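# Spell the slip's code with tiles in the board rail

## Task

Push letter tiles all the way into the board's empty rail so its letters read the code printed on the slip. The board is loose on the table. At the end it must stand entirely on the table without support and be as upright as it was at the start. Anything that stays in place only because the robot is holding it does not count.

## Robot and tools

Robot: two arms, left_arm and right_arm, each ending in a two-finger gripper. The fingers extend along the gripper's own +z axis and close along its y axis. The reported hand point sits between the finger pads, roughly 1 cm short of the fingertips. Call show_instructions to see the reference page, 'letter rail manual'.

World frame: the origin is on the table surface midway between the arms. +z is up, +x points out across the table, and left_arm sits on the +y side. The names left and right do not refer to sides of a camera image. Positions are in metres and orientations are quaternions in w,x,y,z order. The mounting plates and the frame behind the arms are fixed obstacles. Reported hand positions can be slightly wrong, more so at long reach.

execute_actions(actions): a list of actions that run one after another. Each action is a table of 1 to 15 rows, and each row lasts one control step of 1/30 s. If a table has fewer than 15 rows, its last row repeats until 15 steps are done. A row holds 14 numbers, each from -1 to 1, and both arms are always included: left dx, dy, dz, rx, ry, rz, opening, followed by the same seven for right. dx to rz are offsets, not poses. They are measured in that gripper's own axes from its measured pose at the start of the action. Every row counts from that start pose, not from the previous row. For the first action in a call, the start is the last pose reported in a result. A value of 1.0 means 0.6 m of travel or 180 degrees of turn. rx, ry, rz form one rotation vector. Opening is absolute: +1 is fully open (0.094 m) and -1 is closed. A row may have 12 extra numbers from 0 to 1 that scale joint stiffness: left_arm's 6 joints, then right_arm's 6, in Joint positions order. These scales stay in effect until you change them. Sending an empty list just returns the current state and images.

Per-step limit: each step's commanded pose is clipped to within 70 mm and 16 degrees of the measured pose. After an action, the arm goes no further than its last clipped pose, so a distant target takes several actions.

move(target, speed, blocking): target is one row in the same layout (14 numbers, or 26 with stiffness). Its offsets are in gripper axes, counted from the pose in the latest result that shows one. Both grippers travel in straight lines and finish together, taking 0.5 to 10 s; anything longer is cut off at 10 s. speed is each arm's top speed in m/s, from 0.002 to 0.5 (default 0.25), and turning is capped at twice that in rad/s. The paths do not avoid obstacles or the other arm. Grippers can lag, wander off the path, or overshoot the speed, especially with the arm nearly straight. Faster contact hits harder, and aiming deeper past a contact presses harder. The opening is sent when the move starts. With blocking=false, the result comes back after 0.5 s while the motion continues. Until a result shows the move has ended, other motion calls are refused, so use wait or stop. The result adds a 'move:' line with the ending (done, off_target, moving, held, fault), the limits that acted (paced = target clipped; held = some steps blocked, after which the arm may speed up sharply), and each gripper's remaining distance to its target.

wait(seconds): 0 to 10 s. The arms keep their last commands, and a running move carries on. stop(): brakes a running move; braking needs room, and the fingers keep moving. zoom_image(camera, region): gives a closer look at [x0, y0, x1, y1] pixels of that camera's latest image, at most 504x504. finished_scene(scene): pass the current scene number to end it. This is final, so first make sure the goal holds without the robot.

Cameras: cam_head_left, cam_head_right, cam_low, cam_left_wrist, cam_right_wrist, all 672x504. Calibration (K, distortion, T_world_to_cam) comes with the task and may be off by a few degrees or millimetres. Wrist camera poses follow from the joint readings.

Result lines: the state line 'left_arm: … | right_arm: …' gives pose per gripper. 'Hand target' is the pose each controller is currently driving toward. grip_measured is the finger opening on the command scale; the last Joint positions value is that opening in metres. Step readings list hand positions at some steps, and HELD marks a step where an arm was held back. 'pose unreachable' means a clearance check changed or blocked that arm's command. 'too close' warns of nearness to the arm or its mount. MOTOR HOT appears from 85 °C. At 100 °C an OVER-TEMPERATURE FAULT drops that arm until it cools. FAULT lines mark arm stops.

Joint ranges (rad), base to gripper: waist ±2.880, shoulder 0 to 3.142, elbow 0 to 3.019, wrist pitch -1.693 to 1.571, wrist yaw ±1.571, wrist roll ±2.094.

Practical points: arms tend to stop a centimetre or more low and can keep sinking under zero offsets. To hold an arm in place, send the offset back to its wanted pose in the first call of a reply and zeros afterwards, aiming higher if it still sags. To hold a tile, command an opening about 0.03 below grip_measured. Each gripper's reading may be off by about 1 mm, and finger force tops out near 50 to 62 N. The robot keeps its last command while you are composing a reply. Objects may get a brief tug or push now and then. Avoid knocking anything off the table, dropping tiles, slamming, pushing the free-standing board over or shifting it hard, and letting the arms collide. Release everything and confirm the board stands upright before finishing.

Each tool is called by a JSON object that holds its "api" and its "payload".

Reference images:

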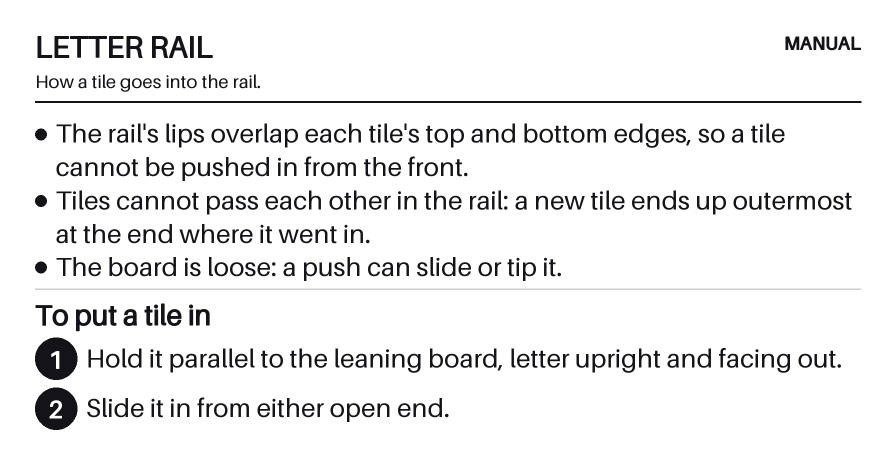

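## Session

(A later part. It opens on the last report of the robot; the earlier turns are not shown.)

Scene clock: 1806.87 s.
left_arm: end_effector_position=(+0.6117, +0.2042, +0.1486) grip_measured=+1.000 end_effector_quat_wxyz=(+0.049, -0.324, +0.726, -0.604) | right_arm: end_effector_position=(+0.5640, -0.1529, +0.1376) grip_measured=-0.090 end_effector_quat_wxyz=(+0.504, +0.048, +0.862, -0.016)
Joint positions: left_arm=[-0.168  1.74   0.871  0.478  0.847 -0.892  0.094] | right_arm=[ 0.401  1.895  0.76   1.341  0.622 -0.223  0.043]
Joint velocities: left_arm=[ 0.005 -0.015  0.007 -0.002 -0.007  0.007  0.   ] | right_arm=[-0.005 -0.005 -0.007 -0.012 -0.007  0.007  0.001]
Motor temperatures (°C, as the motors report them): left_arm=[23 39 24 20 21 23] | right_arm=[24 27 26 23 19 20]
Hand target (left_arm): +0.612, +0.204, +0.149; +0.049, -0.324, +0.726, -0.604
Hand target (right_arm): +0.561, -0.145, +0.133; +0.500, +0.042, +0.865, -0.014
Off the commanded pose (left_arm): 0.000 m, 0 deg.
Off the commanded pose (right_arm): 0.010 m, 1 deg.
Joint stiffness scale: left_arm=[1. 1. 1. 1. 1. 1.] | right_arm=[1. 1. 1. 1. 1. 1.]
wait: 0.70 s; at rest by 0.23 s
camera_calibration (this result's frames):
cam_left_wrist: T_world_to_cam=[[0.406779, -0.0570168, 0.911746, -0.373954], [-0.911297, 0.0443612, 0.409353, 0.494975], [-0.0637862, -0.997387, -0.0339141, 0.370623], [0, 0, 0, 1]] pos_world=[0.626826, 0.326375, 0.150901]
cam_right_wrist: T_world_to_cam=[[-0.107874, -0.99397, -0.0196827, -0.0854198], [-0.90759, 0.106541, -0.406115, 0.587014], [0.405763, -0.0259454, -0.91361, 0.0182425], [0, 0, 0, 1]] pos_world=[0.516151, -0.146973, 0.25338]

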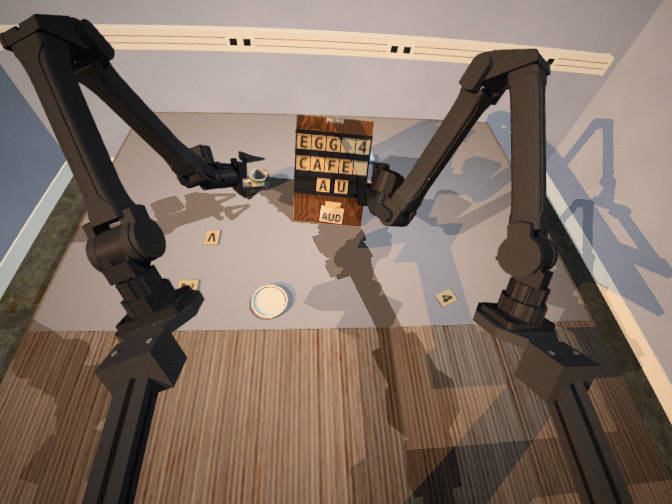

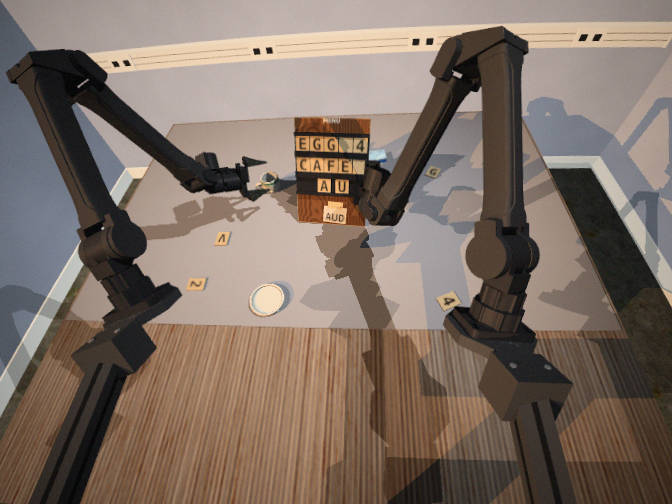

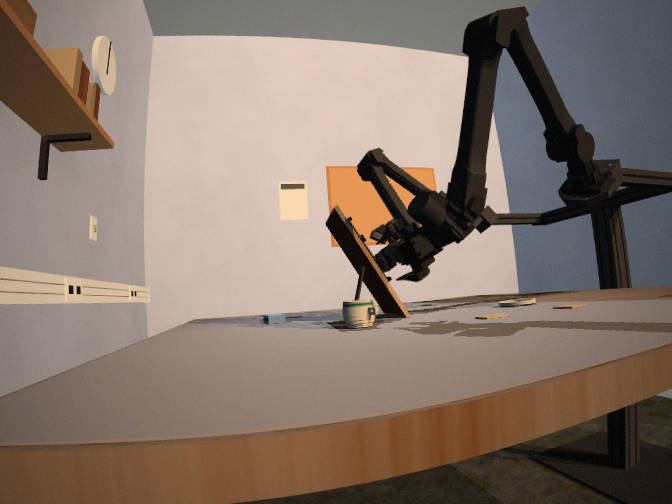

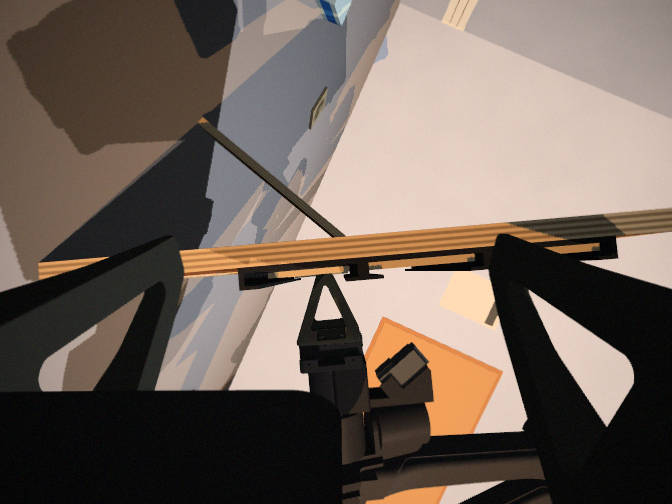

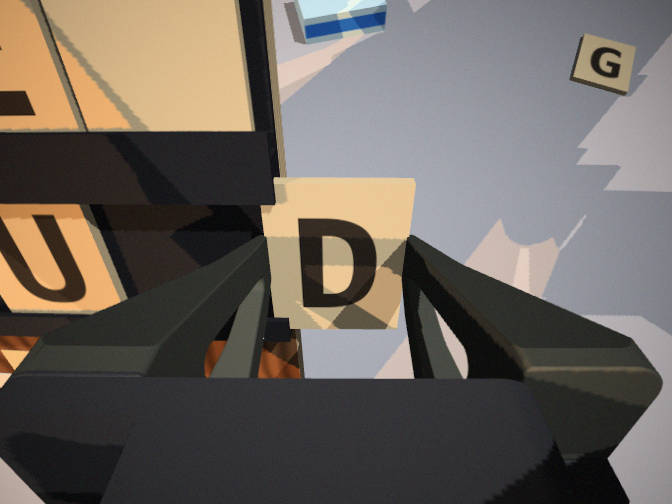

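{"api": "execute_actions", "payload": {"actions": [[[0,0,0,0,0,0,1,0.0106,0.015,-0.0003,-0.003,0.003,-0.004,-0.125],[0,0,0,0,0,0,1,0.0106,0.018,-0.0003,-0.003,0.003,-0.004,-0.125],[0,0,0,0,0,0,1,0.0106,0.021,-0.0003,-0.003,0.003,-0.004,-0.125],[0,0,0,0,0,0,1,0.0106,0.024,-0.0003,-0.003,0.003,-0.004,-0.125],[0,0,0,0,0,0,1,0.0106,0.027,-0.0003,-0.003,0.003,-0.004,-0.125],[0,0,0,0,0,0,1,0.0106,0.030,-0.0003,-0.003,0.003,-0.004,-0.125],[0,0,0,0,0,0,1,0.0106,0.033,-0.0003,-0.003,0.003,-0.004,-0.125],[0,0,0,0,0,0,1,0.0106,0.036,-0.0003,-0.003,0.003,-0.004,-0.125],[0,0,0,0,0,0,1,0.0106,0.039,-0.0003,-0.003,0.003,-0.004,-0.125],[0,0,0,0,0,0,1,0.0106,0.042,-0.0003,-0.003,0.003,-0.004,-0.125],[0,0,0,0,0,0,1,0.0106,0.045,-0.0003,-0.003,0.003,-0.004,-0.125],[0,0,0,0,0,0,1,0.0106,0.048,-0.0003,-0.003,0.003,-0.004,-0.125],[0,0,0,0,0,0,1,0.0106,0.051,-0.0003,-0.003,0.003,-0.004,-0.125],[0,0,0,0,0,0,1,0.0106,0.053,-0.0003,-0.003,0.003,-0.004,-0.125]]]}}

{"api": "wait", "payload": {"seconds": 0.6}}

Scene clock: 1817.27 s.
left_arm: end_effector_position=(+0.6117, +0.2042, +0.1486) grip_measured=+1.000 end_effector_quat_wxyz=(+0.049, -0.324, +0.726, -0.604) | right_arm: end_effector_position=(+0.5663, -0.1314, +0.1379) grip_measured=-0.090 end_effector_quat_wxyz=(+0.504, +0.053, +0.862, -0.015)
Joint positions: left_arm=[-0.168  1.74   0.871  0.478  0.847 -0.892  0.094] | right_arm=[ 0.439  1.922  0.801  1.333  0.662 -0.225  0.043]
Joint velocities: left_arm=[-0.005 -0.005 -0.012  0.002  0.007 -0.022  0.   ] | right_arm=[ 0.083  0.044  0.076 -0.027 -0.007 -0.022  0.   ]
Motor temperatures (°C, as the motors report them): left_arm=[23 39 24 20 21 23] | right_arm=[24 27 26 23 19 20]
Hand target (left_arm): +0.612, +0.204, +0.149; +0.049, -0.324, +0.726, -0.604
Hand target (right_arm): +0.564, -0.121, +0.133; +0.500, +0.041, +0.865, -0.015
Off the commanded pose (left_arm): 0.000 m, 0 deg.
Off the commanded pose (right_arm): 0.012 m, 1 deg.
Joint stiffness scale: left_arm=[1. 1. 1. 1. 1. 1.] | right_arm=[1. 1. 1. 1. 1. 1.]
Step readings (end_effector_position):
0: left_arm (+0.6117, +0.2042, +0.1486) | right_arm (+0.5640, -0.1529, +0.1376)
1: left_arm (+0.6117, +0.2042, +0.1486) | right_arm (+0.5640, -0.1530, +0.1376)
2: left_arm (+0.6117, +0.2042, +0.1486) | right_arm (+0.5640, -0.1533, +0.1374)
4: left_arm (+0.6117, +0.2042, +0.1486) | right_arm (+0.5645, -0.1529, +0.1371)
8: left_arm (+0.6117, +0.2042, +0.1486) | right_arm (+0.5657, -0.1466, +0.1370)
15: end_effector_position above
camera_calibration (this result's frames):
cam_left_wrist: T_world_to_cam=[[0.406779, -0.0570168, 0.911746, -0.373954], [-0.911297, 0.0443612, 0.409353, 0.494975], [-0.0637862, -0.997387, -0.0339141, 0.370623], [0, 0, 0, 1]] pos_world=[0.626826, 0.326375, 0.150901]
cam_right_wrist: T_world_to_cam=[[-0.114001, -0.993147, -0.025744, -0.0593911], [-0.906745, 0.114603, -0.405806, 0.587412], [0.405976, -0.0229192, -0.913596, 0.0183849], [0, 0, 0, 1]] pos_world=[0.518398, -0.125882, 0.253643]

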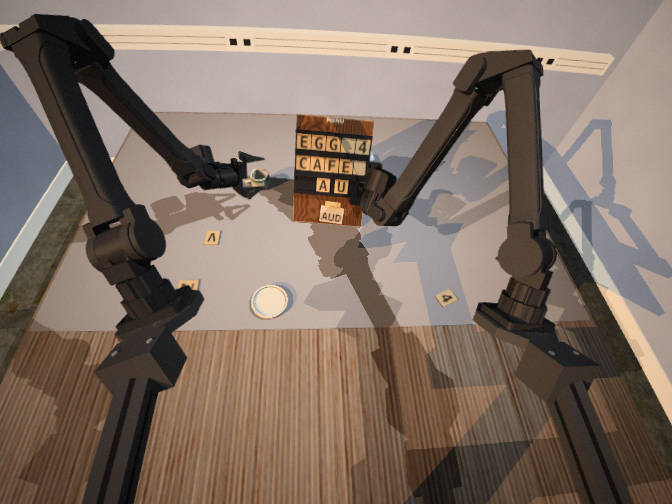

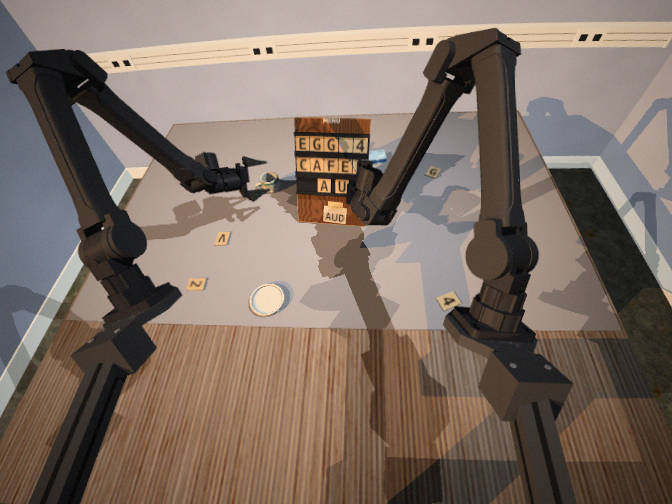

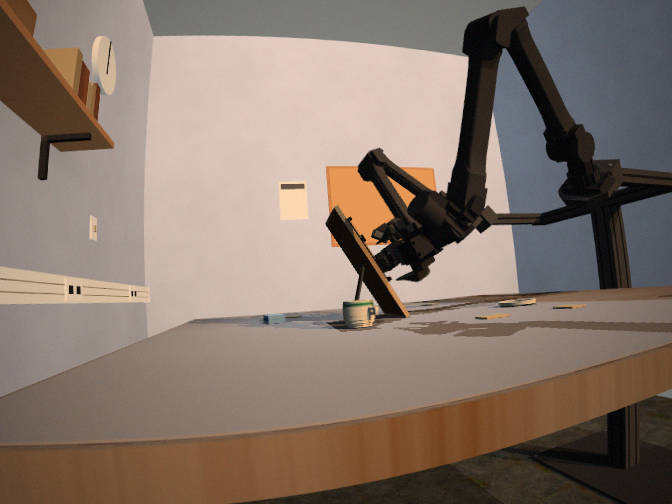

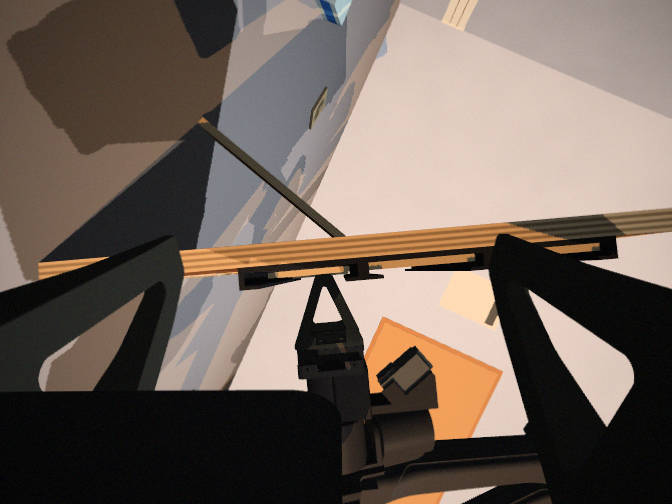

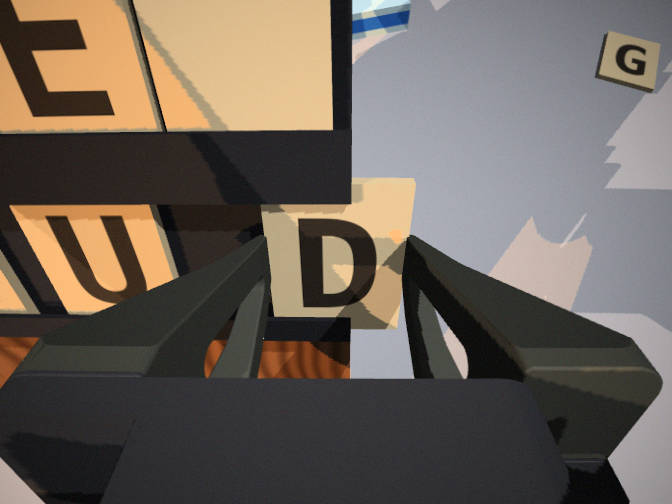

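Scene clock: 1817.87 s.
left_arm: end_effector_position=(+0.6117, +0.2042, +0.1486) grip_measured=+1.000 end_effector_quat_wxyz=(+0.049, -0.324, +0.726, -0.604) | right_arm: end_effector_position=(+0.5664, -0.1286, +0.1380) grip_measured=-0.090 end_effector_quat_wxyz=(+0.504, +0.051, +0.862, -0.014)
Joint positions: left_arm=[-0.168  1.74   0.871  0.478  0.847 -0.892  0.094] | right_arm=[ 0.444  1.925  0.805  1.332  0.663 -0.227  0.043]
Joint velocities: left_arm=[ 0.005 -0.015 -0.007 -0.002  0.095 -0.037  0.   ] | right_arm=[-0.024 -0.005  0.007  0.002  0.022  0.007 -0.   ]
Motor temperatures (°C, as the motors report them): left_arm=[23 39 24 20 21 23] | right_arm=[24 27 26 23 19 20]
Hand target (left_arm): +0.612, +0.204, +0.149; +0.049, -0.324, +0.726, -0.604
Hand target (right_arm): +0.564, -0.121, +0.133; +0.500, +0.041, +0.865, -0.015
Off the commanded pose (left_arm): 0.000 m, 0 deg.
Off the commanded pose (right_arm): 0.010 m, 1 deg.
Joint stiffness scale: left_arm=[1. 1. 1. 1. 1. 1.] | right_arm=[1. 1. 1. 1. 1. 1.]
wait: 0.60 s; at rest by 0.20 s
camera_calibration (this result's frames):
cam_left_wrist: T_world_to_cam=[[0.406779, -0.0570168, 0.911746, -0.373954], [-0.911297, 0.0443612, 0.409353, 0.494975], [-0.0637862, -0.997387, -0.0339141, 0.370623], [0, 0, 0, 1]] pos_world=[0.626826, 0.326375, 0.150901]
cam_right_wrist: T_world_to_cam=[[-0.110996, -0.993467, -0.0265017, -0.0582063], [-0.906969, 0.112162, -0.405988, 0.587039], [0.406308, -0.0210266, -0.913494, 0.0186007], [0, 0, 0, 1]] pos_world=[0.518409, -0.123278, 0.25378]

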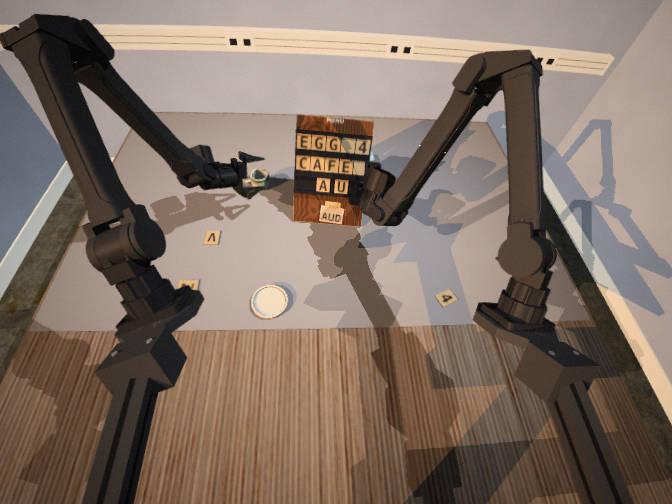

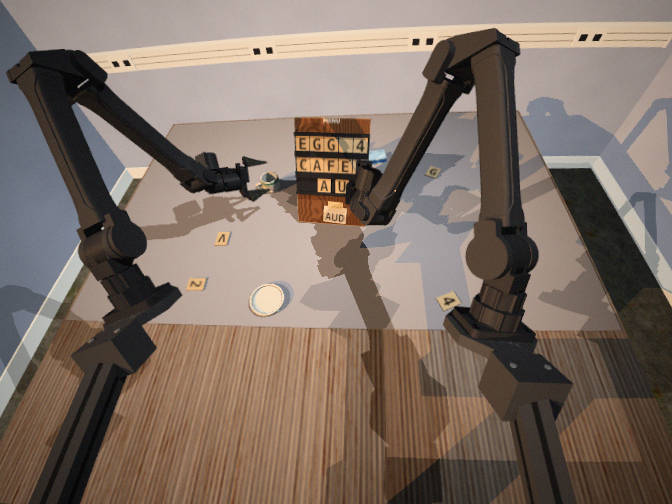

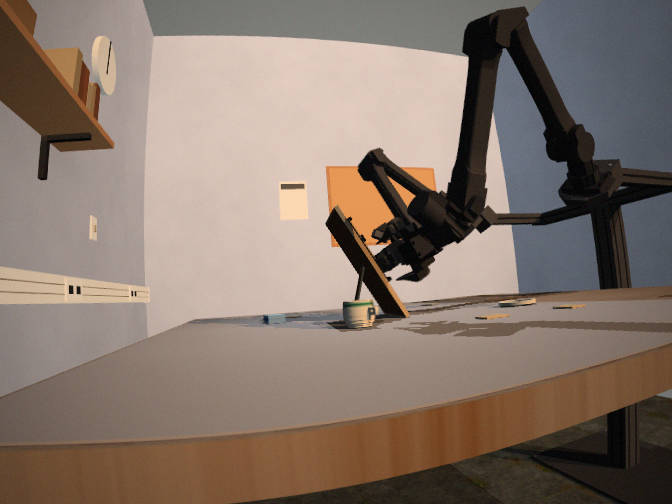

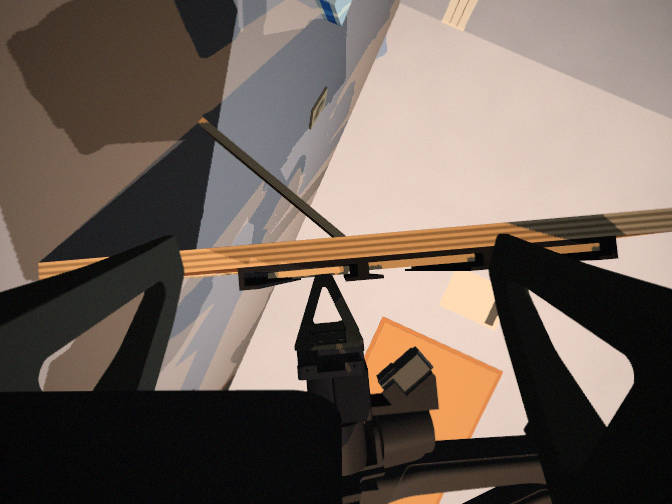

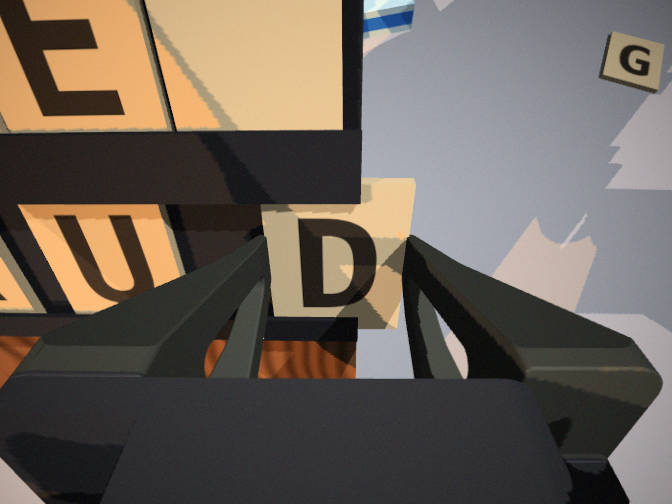

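{"api": "execute_actions", "payload": {"actions": [[[0,0,0,0,0,0,1,0.0102,0.015,0.0002,-0.003,0.003,-0.0055,-0.125],[0,0,0,0,0,0,1,0.0102,0.018,0.0002,-0.003,0.003,-0.0055,-0.125],[0,0,0,0,0,0,1,0.0102,0.021,0.0002,-0.003,0.003,-0.0055,-0.125],[0,0,0,0,0,0,1,0.0102,0.024,0.0002,-0.003,0.003,-0.0055,-0.125],[0,0,0,0,0,0,1,0.0102,0.027,0.0002,-0.003,0.003,-0.0055,-0.125],[0,0,0,0,0,0,1,0.0102,0.030,0.0002,-0.003,0.003,-0.0055,-0.125],[0,0,0,0,0,0,1,0.0102,0.033,0.0002,-0.003,0.003,-0.0055,-0.125],[0,0,0,0,0,0,1,0.0102,0.036,0.0002,-0.003,0.003,-0.0055,-0.125],[0,0,0,0,0,0,1,0.0102,0.039,0.0002,-0.003,0.003,-0.0055,-0.125],[0,0,0,0,0,0,1,0.0102,0.042,0.0002,-0.003,0.003,-0.0055,-0.125],[0,0,0,0,0,0,1,0.0102,0.045,0.0002,-0.003,0.003,-0.0055,-0.125],[0,0,0,0,0,0,1,0.0102,0.048,0.0002,-0.003,0.003,-0.0055,-0.125],[0,0,0,0,0,0,1,0.0102,0.051,0.0002,-0.003,0.003,-0.0055,-0.125],[0,0,0,0,0,0,1,0.0102,0.053,0.0002,-0.003,0.003,-0.0055,-0.125]]]}}

{"api": "wait", "payload": {"seconds": 0.6}}

Scene clock: 1829.07 s.
left_arm: end_effector_position=(+0.6117, +0.2042, +0.1486) grip_measured=+1.000 end_effector_quat_wxyz=(+0.049, -0.324, +0.726, -0.604) | right_arm: end_effector_position=(+0.5688, -0.1077, +0.1380) grip_measured=-0.090 end_effector_quat_wxyz=(+0.503, +0.054, +0.862, -0.014)
Joint positions: left_arm=[-0.168  1.74   0.871  0.478  0.847 -0.892  0.094] | right_arm=[ 0.478  1.951  0.848  1.32   0.699 -0.232  0.043]
Joint velocities: left_arm=[ 0.005  0.005 -0.012 -0.022  0.007  0.051  0.   ] | right_arm=[ 0.073  0.044  0.076 -0.032  0.007 -0.007  0.001]
Motor temperatures (°C, as the motors report them): left_arm=[23 40 24 20 21 23] | right_arm=[24 27 26 23 19 20]
Hand target (left_arm): +0.612, +0.204, +0.149; +0.049, -0.324, +0.726, -0.604
Hand target (right_arm): +0.566, -0.097, +0.134; +0.500, +0.042, +0.865, -0.014
Off the commanded pose (left_arm): 0.000 m, 0 deg.
Off the commanded pose (right_arm): 0.012 m, 1 deg.
Joint stiffness scale: left_arm=[1. 1. 1. 1. 1. 1.] | right_arm=[1. 1. 1. 1. 1. 1.]
Step readings (end_effector_position):
0: left_arm (+0.6117, +0.2042, +0.1486) | right_arm (+0.5664, -0.1286, +0.1380)
1: left_arm (+0.6117, +0.2042, +0.1486) | right_arm (+0.5663, -0.1286, +0.1380)
2: left_arm (+0.6117, +0.2042, +0.1486) | right_arm (+0.5663, -0.1288, +0.1378)
4: left_arm (+0.6117, +0.2042, +0.1486) | right_arm (+0.5668, -0.1284, +0.1373)
8: left_arm (+0.6117, +0.2042, +0.1486) | right_arm (+0.5685, -0.1229, +0.1371)
15: end_effector_position above
camera_calibration (this result's frames):
cam_left_wrist: T_world_to_cam=[[0.406779, -0.0570168, 0.911746, -0.373954], [-0.911297, 0.0443612, 0.409353, 0.494975], [-0.0637862, -0.997387, -0.0339141, 0.370623], [0, 0, 0, 1]] pos_world=[0.626826, 0.326375, 0.150901]
cam_right_wrist: T_world_to_cam=[[-0.114818, -0.992979, -0.0284504, -0.0347026], [-0.907152, 0.116479, -0.40436, 0.587236], [0.404835, -0.0206189, -0.914157, 0.0190432], [0, 0, 0, 1]] pos_world=[0.521019, -0.102467, 0.253876]

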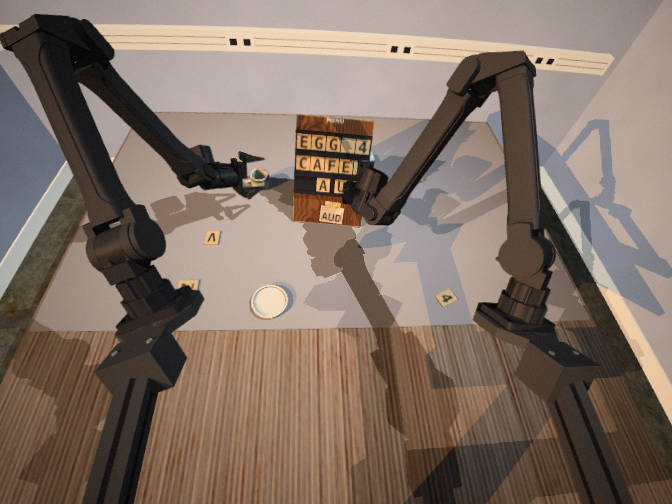

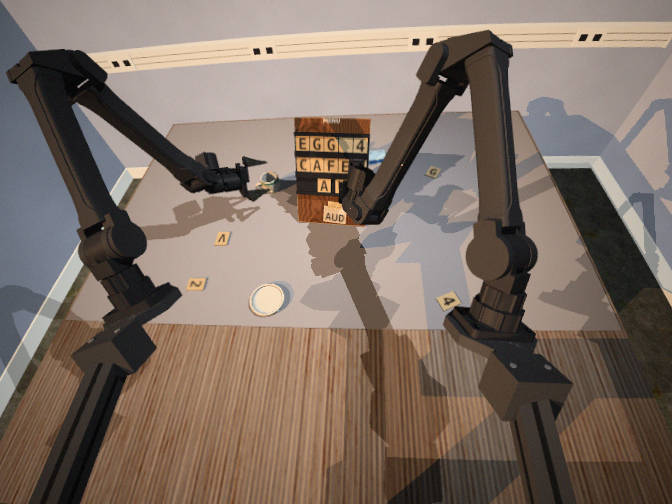

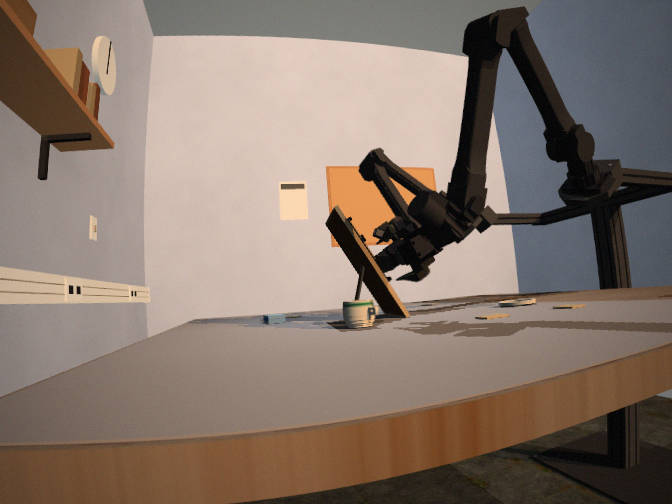

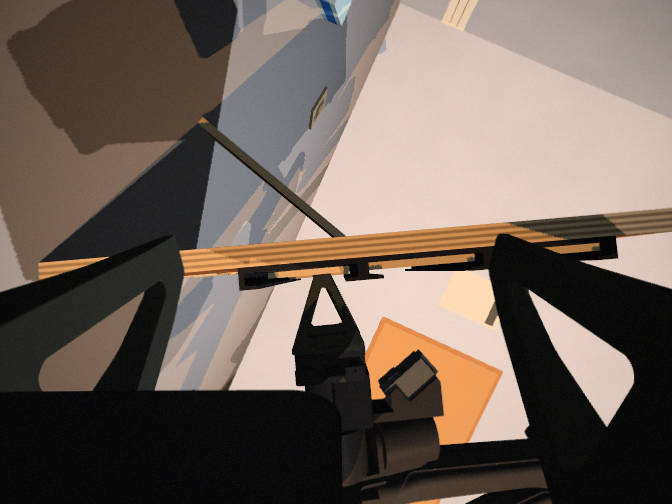

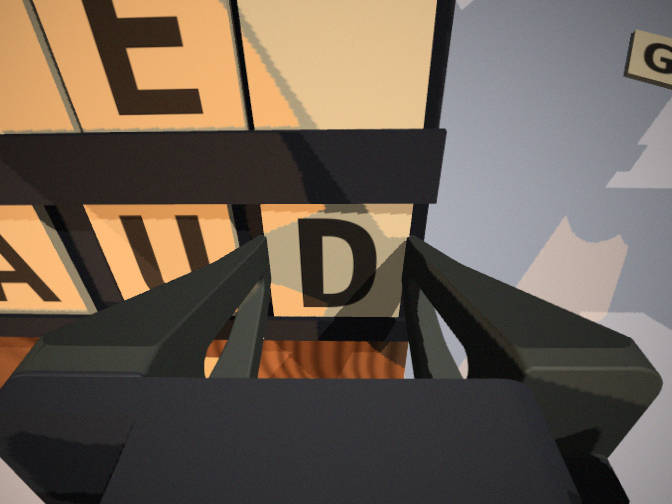

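Scene clock: 1829.67 s.
left_arm: end_effector_position=(+0.6117, +0.2042, +0.1486) grip_measured=+1.000 end_effector_quat_wxyz=(+0.049, -0.324, +0.726, -0.604) | right_arm: end_effector_position=(+0.5692, -0.1052, +0.1382) grip_measured=-0.090 end_effector_quat_wxyz=(+0.504, +0.053, +0.862, -0.014)
Joint positions: left_arm=[-0.168  1.74   0.871  0.478  0.847 -0.892  0.094] | right_arm=[ 0.481  1.953  0.852  1.319  0.7   -0.233  0.043]
Joint velocities: left_arm=[-0.015  0.005  0.002 -0.027 -0.037  0.022  0.   ] | right_arm=[-0.015 -0.005 -0.002 -0.007 -0.022  0.007  0.   ]
Motor temperatures (°C, as the motors report them): left_arm=[23 40 24 20 21 23] | right_arm=[24 27 26 23 19 20]
Hand target (left_arm): +0.612, +0.204, +0.149; +0.049, -0.324, +0.726, -0.604
Hand target (right_arm): +0.566, -0.097, +0.134; +0.500, +0.042, +0.865, -0.014
Off the commanded pose (left_arm): 0.000 m, 0 deg.
Off the commanded pose (right_arm): 0.010 m, 1 deg.
Joint stiffness scale: left_arm=[1. 1. 1. 1. 1. 1.] | right_arm=[1. 1. 1. 1. 1. 1.]
wait: 0.60 s; at rest by 0.20 s
camera_calibration (this result's frames):
cam_left_wrist: T_world_to_cam=[[0.406779, -0.0570168, 0.911746, -0.373954], [-0.911297, 0.0443612, 0.409353, 0.494975], [-0.0637862, -0.997387, -0.0339141, 0.370623], [0, 0, 0, 1]] pos_world=[0.626826, 0.326375, 0.150901]
cam_right_wrist: T_world_to_cam=[[-0.112565, -0.993228, -0.0287633, -0.0333845], [-0.907125, 0.114535, -0.404976, 0.587226], [0.405527, -0.0194942, -0.913875, 0.0187709], [0, 0, 0, 1]] pos_world=[0.521317, -0.10005, 0.254006]

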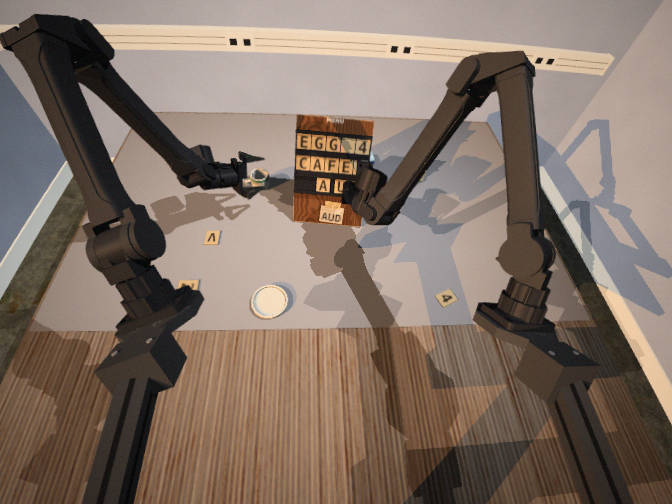

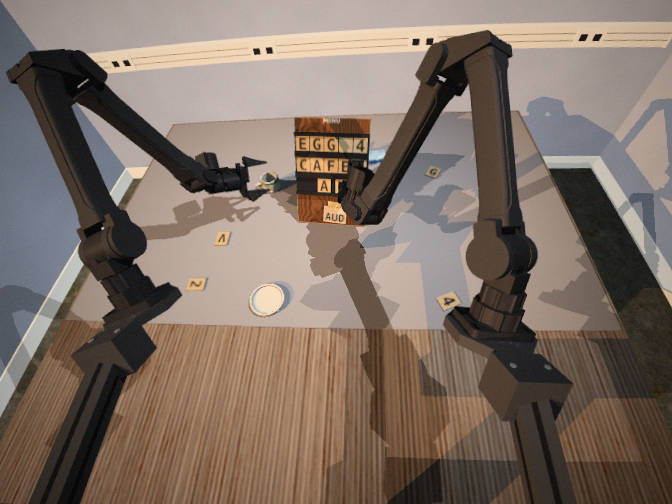

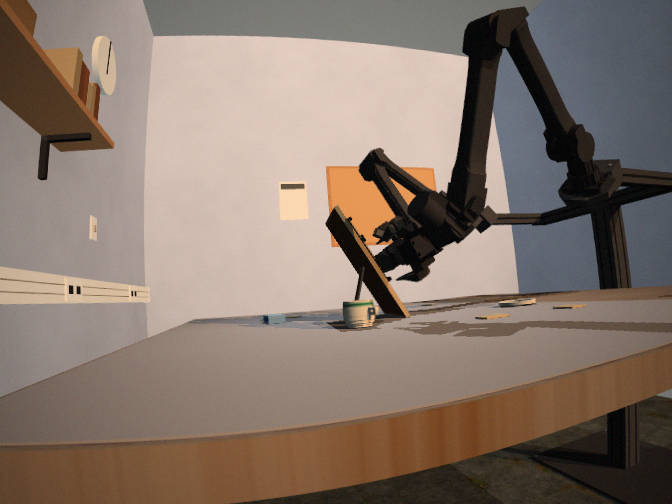

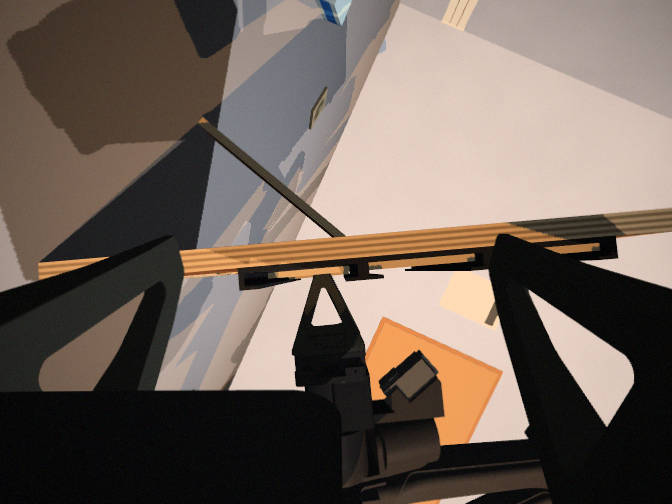

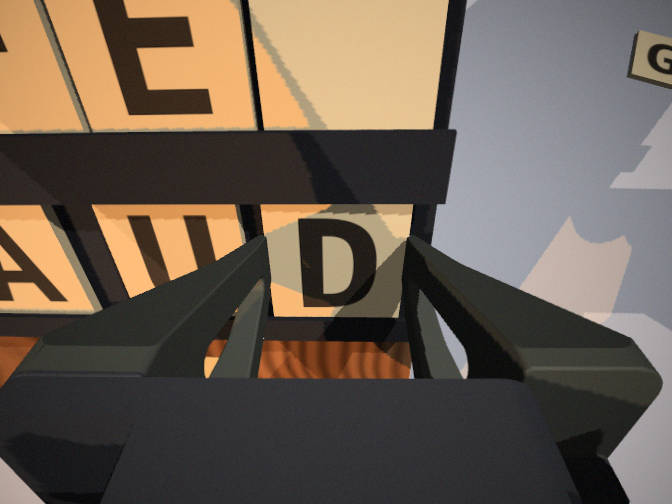

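D is in. Open slightly and retract.

{"api": "execute_actions", "payload": {"actions": [[[0,0,0,0,0,0,1,0.0095,0.012,0.0,-0.003,0.003,-0.006,-0.03]]]}}

{"api": "move", "payload": {"target": [0,0,0,0,0,0,1,-0.01,0,-0.1,0,0,0,-0.03], "speed": 0.1}}

Scene clock: 1832.60 s.
left_arm: end_effector_position=(+0.6117, +0.2042, +0.1486) grip_measured=+1.000 end_effector_quat_wxyz=(+0.049, -0.324, +0.726, -0.604) | right_arm: end_effector_position=(+0.5689, -0.1050, +0.1377) grip_measured=-0.032 end_effector_quat_wxyz=(+0.503, +0.052, +0.863, -0.014)
Joint positions: left_arm=[-0.168  1.74   0.871  0.478  0.847 -0.892  0.094] | right_arm=[ 0.481  1.953  0.852  1.316  0.7   -0.233  0.045]
Joint velocities: left_arm=[-0.015 -0.005  0.017 -0.012  0.037  0.051  0.   ] | right_arm=[-0.005 -0.005 -0.017 -0.002  0.051  0.037 -0.   ]
Motor temperatures (°C, as the motors report them): left_arm=[23 40 24 20 21 23] | right_arm=[24 27 26 23 19 20]
Hand target (left_arm): +0.612, +0.204, +0.149; +0.049, -0.324, +0.726, -0.604
Hand target (right_arm): +0.567, -0.098, +0.134; +0.500, +0.042, +0.865, -0.014
Off the commanded pose (left_arm): 0.000 m, 0 deg.
Off the commanded pose (right_arm): 0.009 m, 1 deg.
Joint stiffness scale: left_arm=[1. 1. 1. 1. 1. 1.] | right_arm=[1. 1. 1. 1. 1. 1.]
Step readings (end_effector_position):
0: left_arm (+0.6117, +0.2042, +0.1486) | right_arm (+0.5692, -0.1052, +0.1382)
1: left_arm (+0.6117, +0.2042, +0.1486) | right_arm (+0.5691, -0.1051, +0.1381)
2: left_arm (+0.6117, +0.2042, +0.1486) | right_arm (+0.5691, -0.1051, +0.1380)
4: left_arm (+0.6117, +0.2042, +0.1486) | right_arm (+0.5689, -0.1050, +0.1378)
8: left_arm (+0.6117, +0.2042, +0.1486) | right_arm (+0.5689, -0.1050, +0.1377)
15: end_effector_position above
camera_calibration (this result's frames):
cam_left_wrist: T_world_to_cam=[[0.406779, -0.0570168, 0.911746, -0.373954], [-0.911297, 0.0443612, 0.409353, 0.494975], [-0.0637862, -0.997387, -0.0339141, 0.370623], [0, 0, 0, 1]] pos_world=[0.626826, 0.326375, 0.150901]
cam_right_wrist: T_world_to_cam=[[-0.111315, -0.993405, -0.027485, -0.0341657], [-0.908112, 0.112914, -0.403216, 0.586944], [0.40366, -0.0199247, -0.914692, 0.0195835], [0, 0, 0, 1]] pos_world=[0.521303, -0.0998243, 0.253639]

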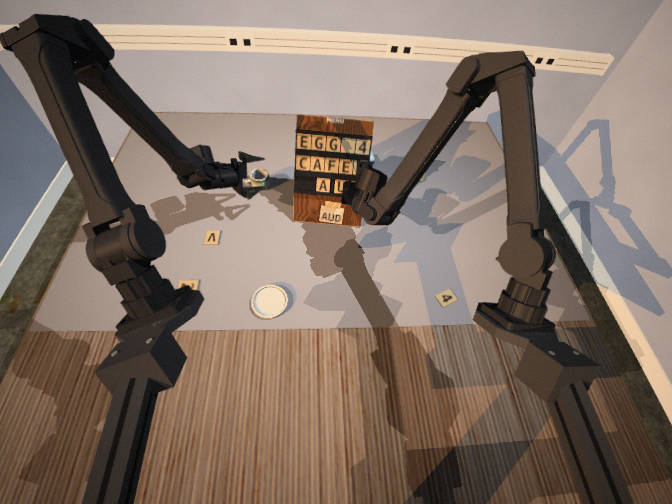

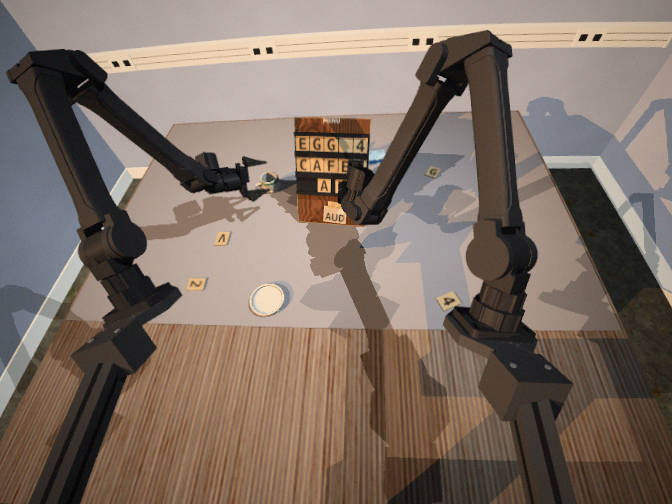

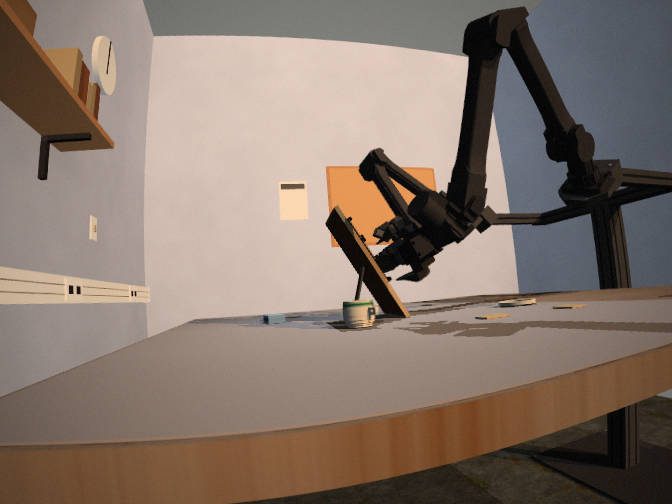

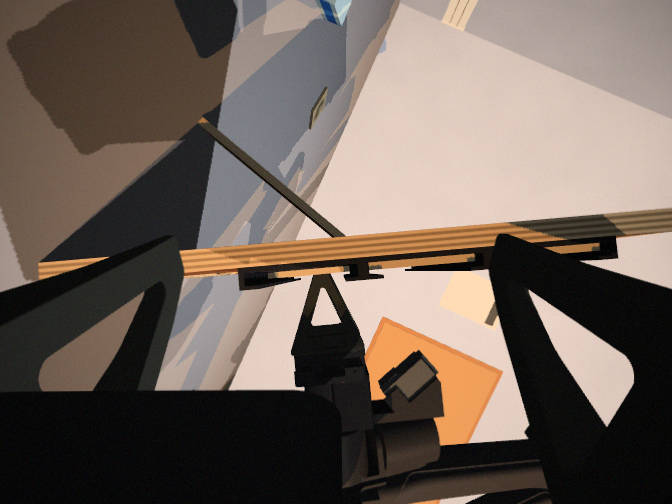

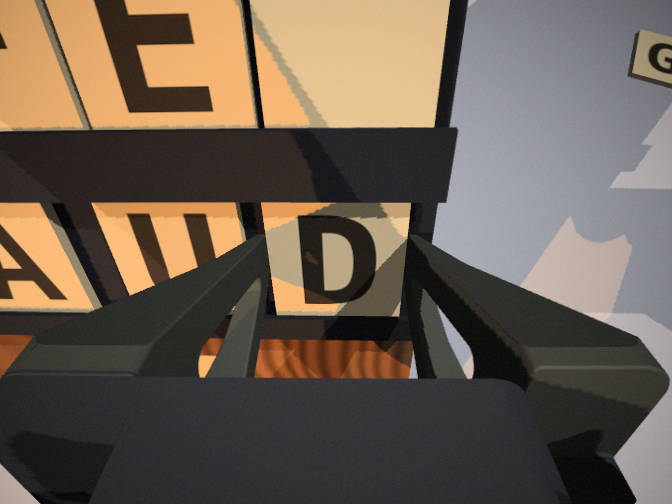

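Scene clock: 1833.57 s.
left_arm: end_effector_position=(+0.6117, +0.2042, +0.1486) grip_measured=+1.000 end_effector_quat_wxyz=(+0.049, -0.324, +0.726, -0.604) | right_arm: end_effector_position=(+0.5162, -0.0998, +0.1617) grip_measured=-0.032 end_effector_quat_wxyz=(+0.494, +0.049, +0.868, -0.015)
Joint positions: left_arm=[-0.168  1.74   0.871  0.478  0.847 -0.892  0.094] | right_arm=[ 0.568  1.93   0.732  1.404  0.79  -0.247  0.045]
Joint velocities: left_arm=[ 0.005  0.005  0.007  0.012  0.022 -0.007  0.   ] | right_arm=[ 0.005  0.015  0.002  0.002 -0.007 -0.066 -0.001]
Motor temperatures (°C, as the motors report them): left_arm=[23 40 24 20 21 23] | right_arm=[24 27 26 23 19 20]
Hand target (left_arm): +0.612, +0.204, +0.149; +0.049, -0.324, +0.726, -0.604
Hand target (right_arm): +0.519, -0.100, +0.172; +0.502, +0.052, +0.863, -0.014
Off the commanded pose (left_arm): 0.000 m, 0 deg.
Off the commanded pose (right_arm): 0.012 m, 1 deg.
Joint stiffness scale: left_arm=[1. 1. 1. 1. 1. 1.] | right_arm=[1. 1. 1. 1. 1. 1.]
move: off_target (right_arm)
camera_calibration (this result's frames):
cam_left_wrist: T_world_to_cam=[[0.406779, -0.0570168, 0.911746, -0.373954], [-0.911297, 0.0443612, 0.409353, 0.494975], [-0.0637862, -0.997387, -0.0339141, 0.370623], [0, 0, 0, 1]] pos_world=[0.626826, 0.326375, 0.150901]
cam_right_wrist: T_world_to_cam=[[-0.108062, -0.993914, -0.0213726, -0.0369789], [-0.916631, 0.107935, -0.384888, 0.549126], [0.384852, -0.0220008, -0.922716, 0.0736794], [0, 0, 0, 1]] pos_world=[0.470994, -0.094403, 0.278547]

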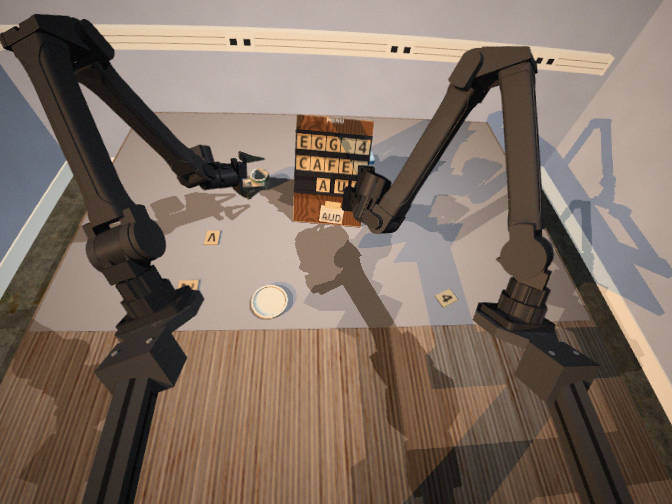

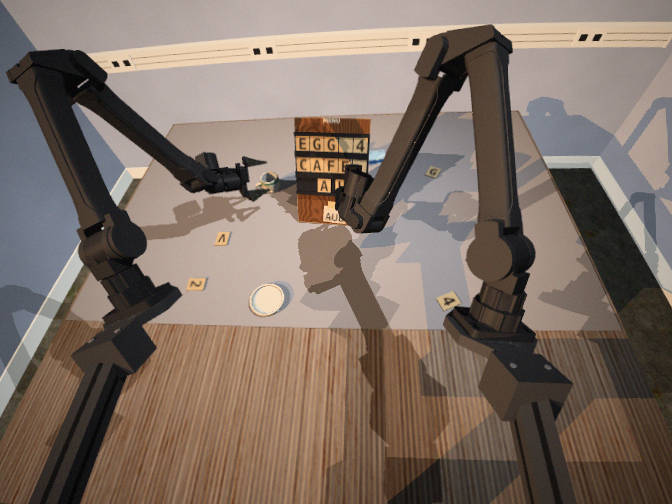

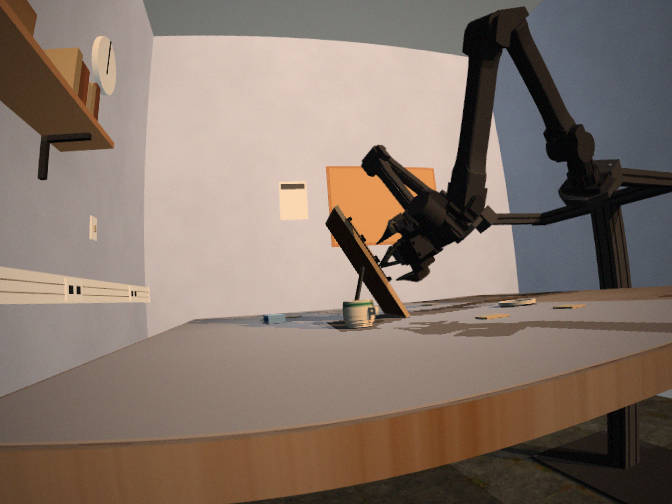

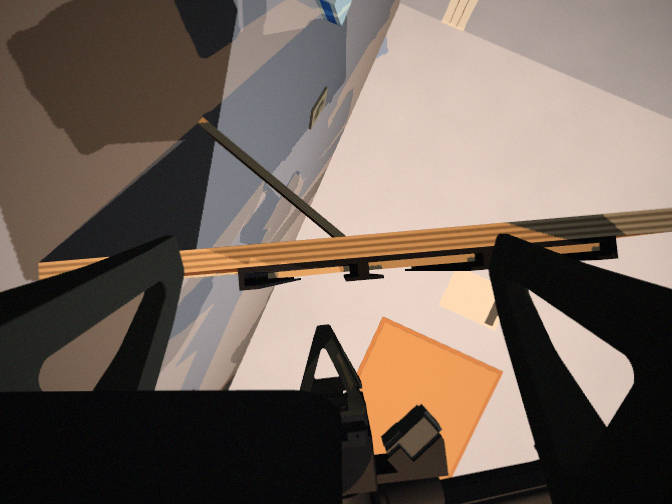

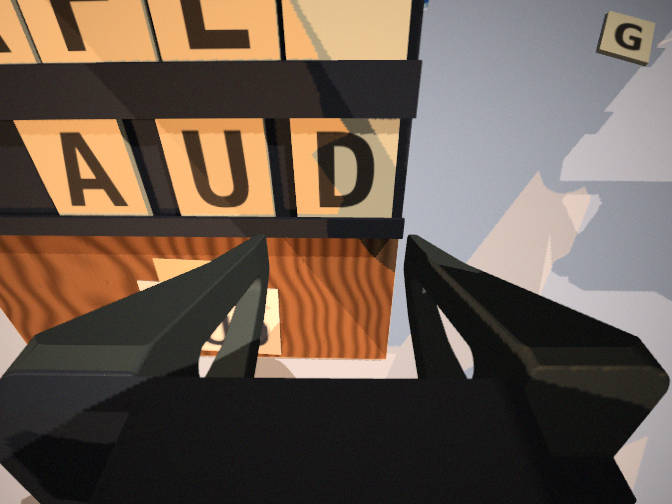

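{"api": "zoom_image", "payload": {"camera": "cam_right_wrist", "region": [260, 50, 440, 240]}}

Region (260, 50, 440, 240) of cam_right_wrist's 672x504 image, scaled by 2.653, with more detail than that image has; it fills the left 477 columns of this view, and the rest is white.

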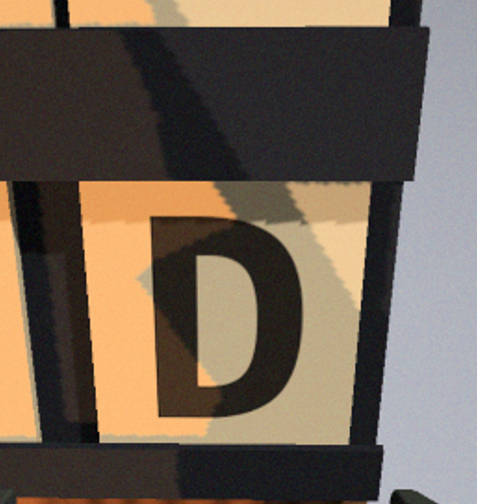

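{"api": "finished_scene", "payload": {"scene": 1}}

The scene is finished: the task was done.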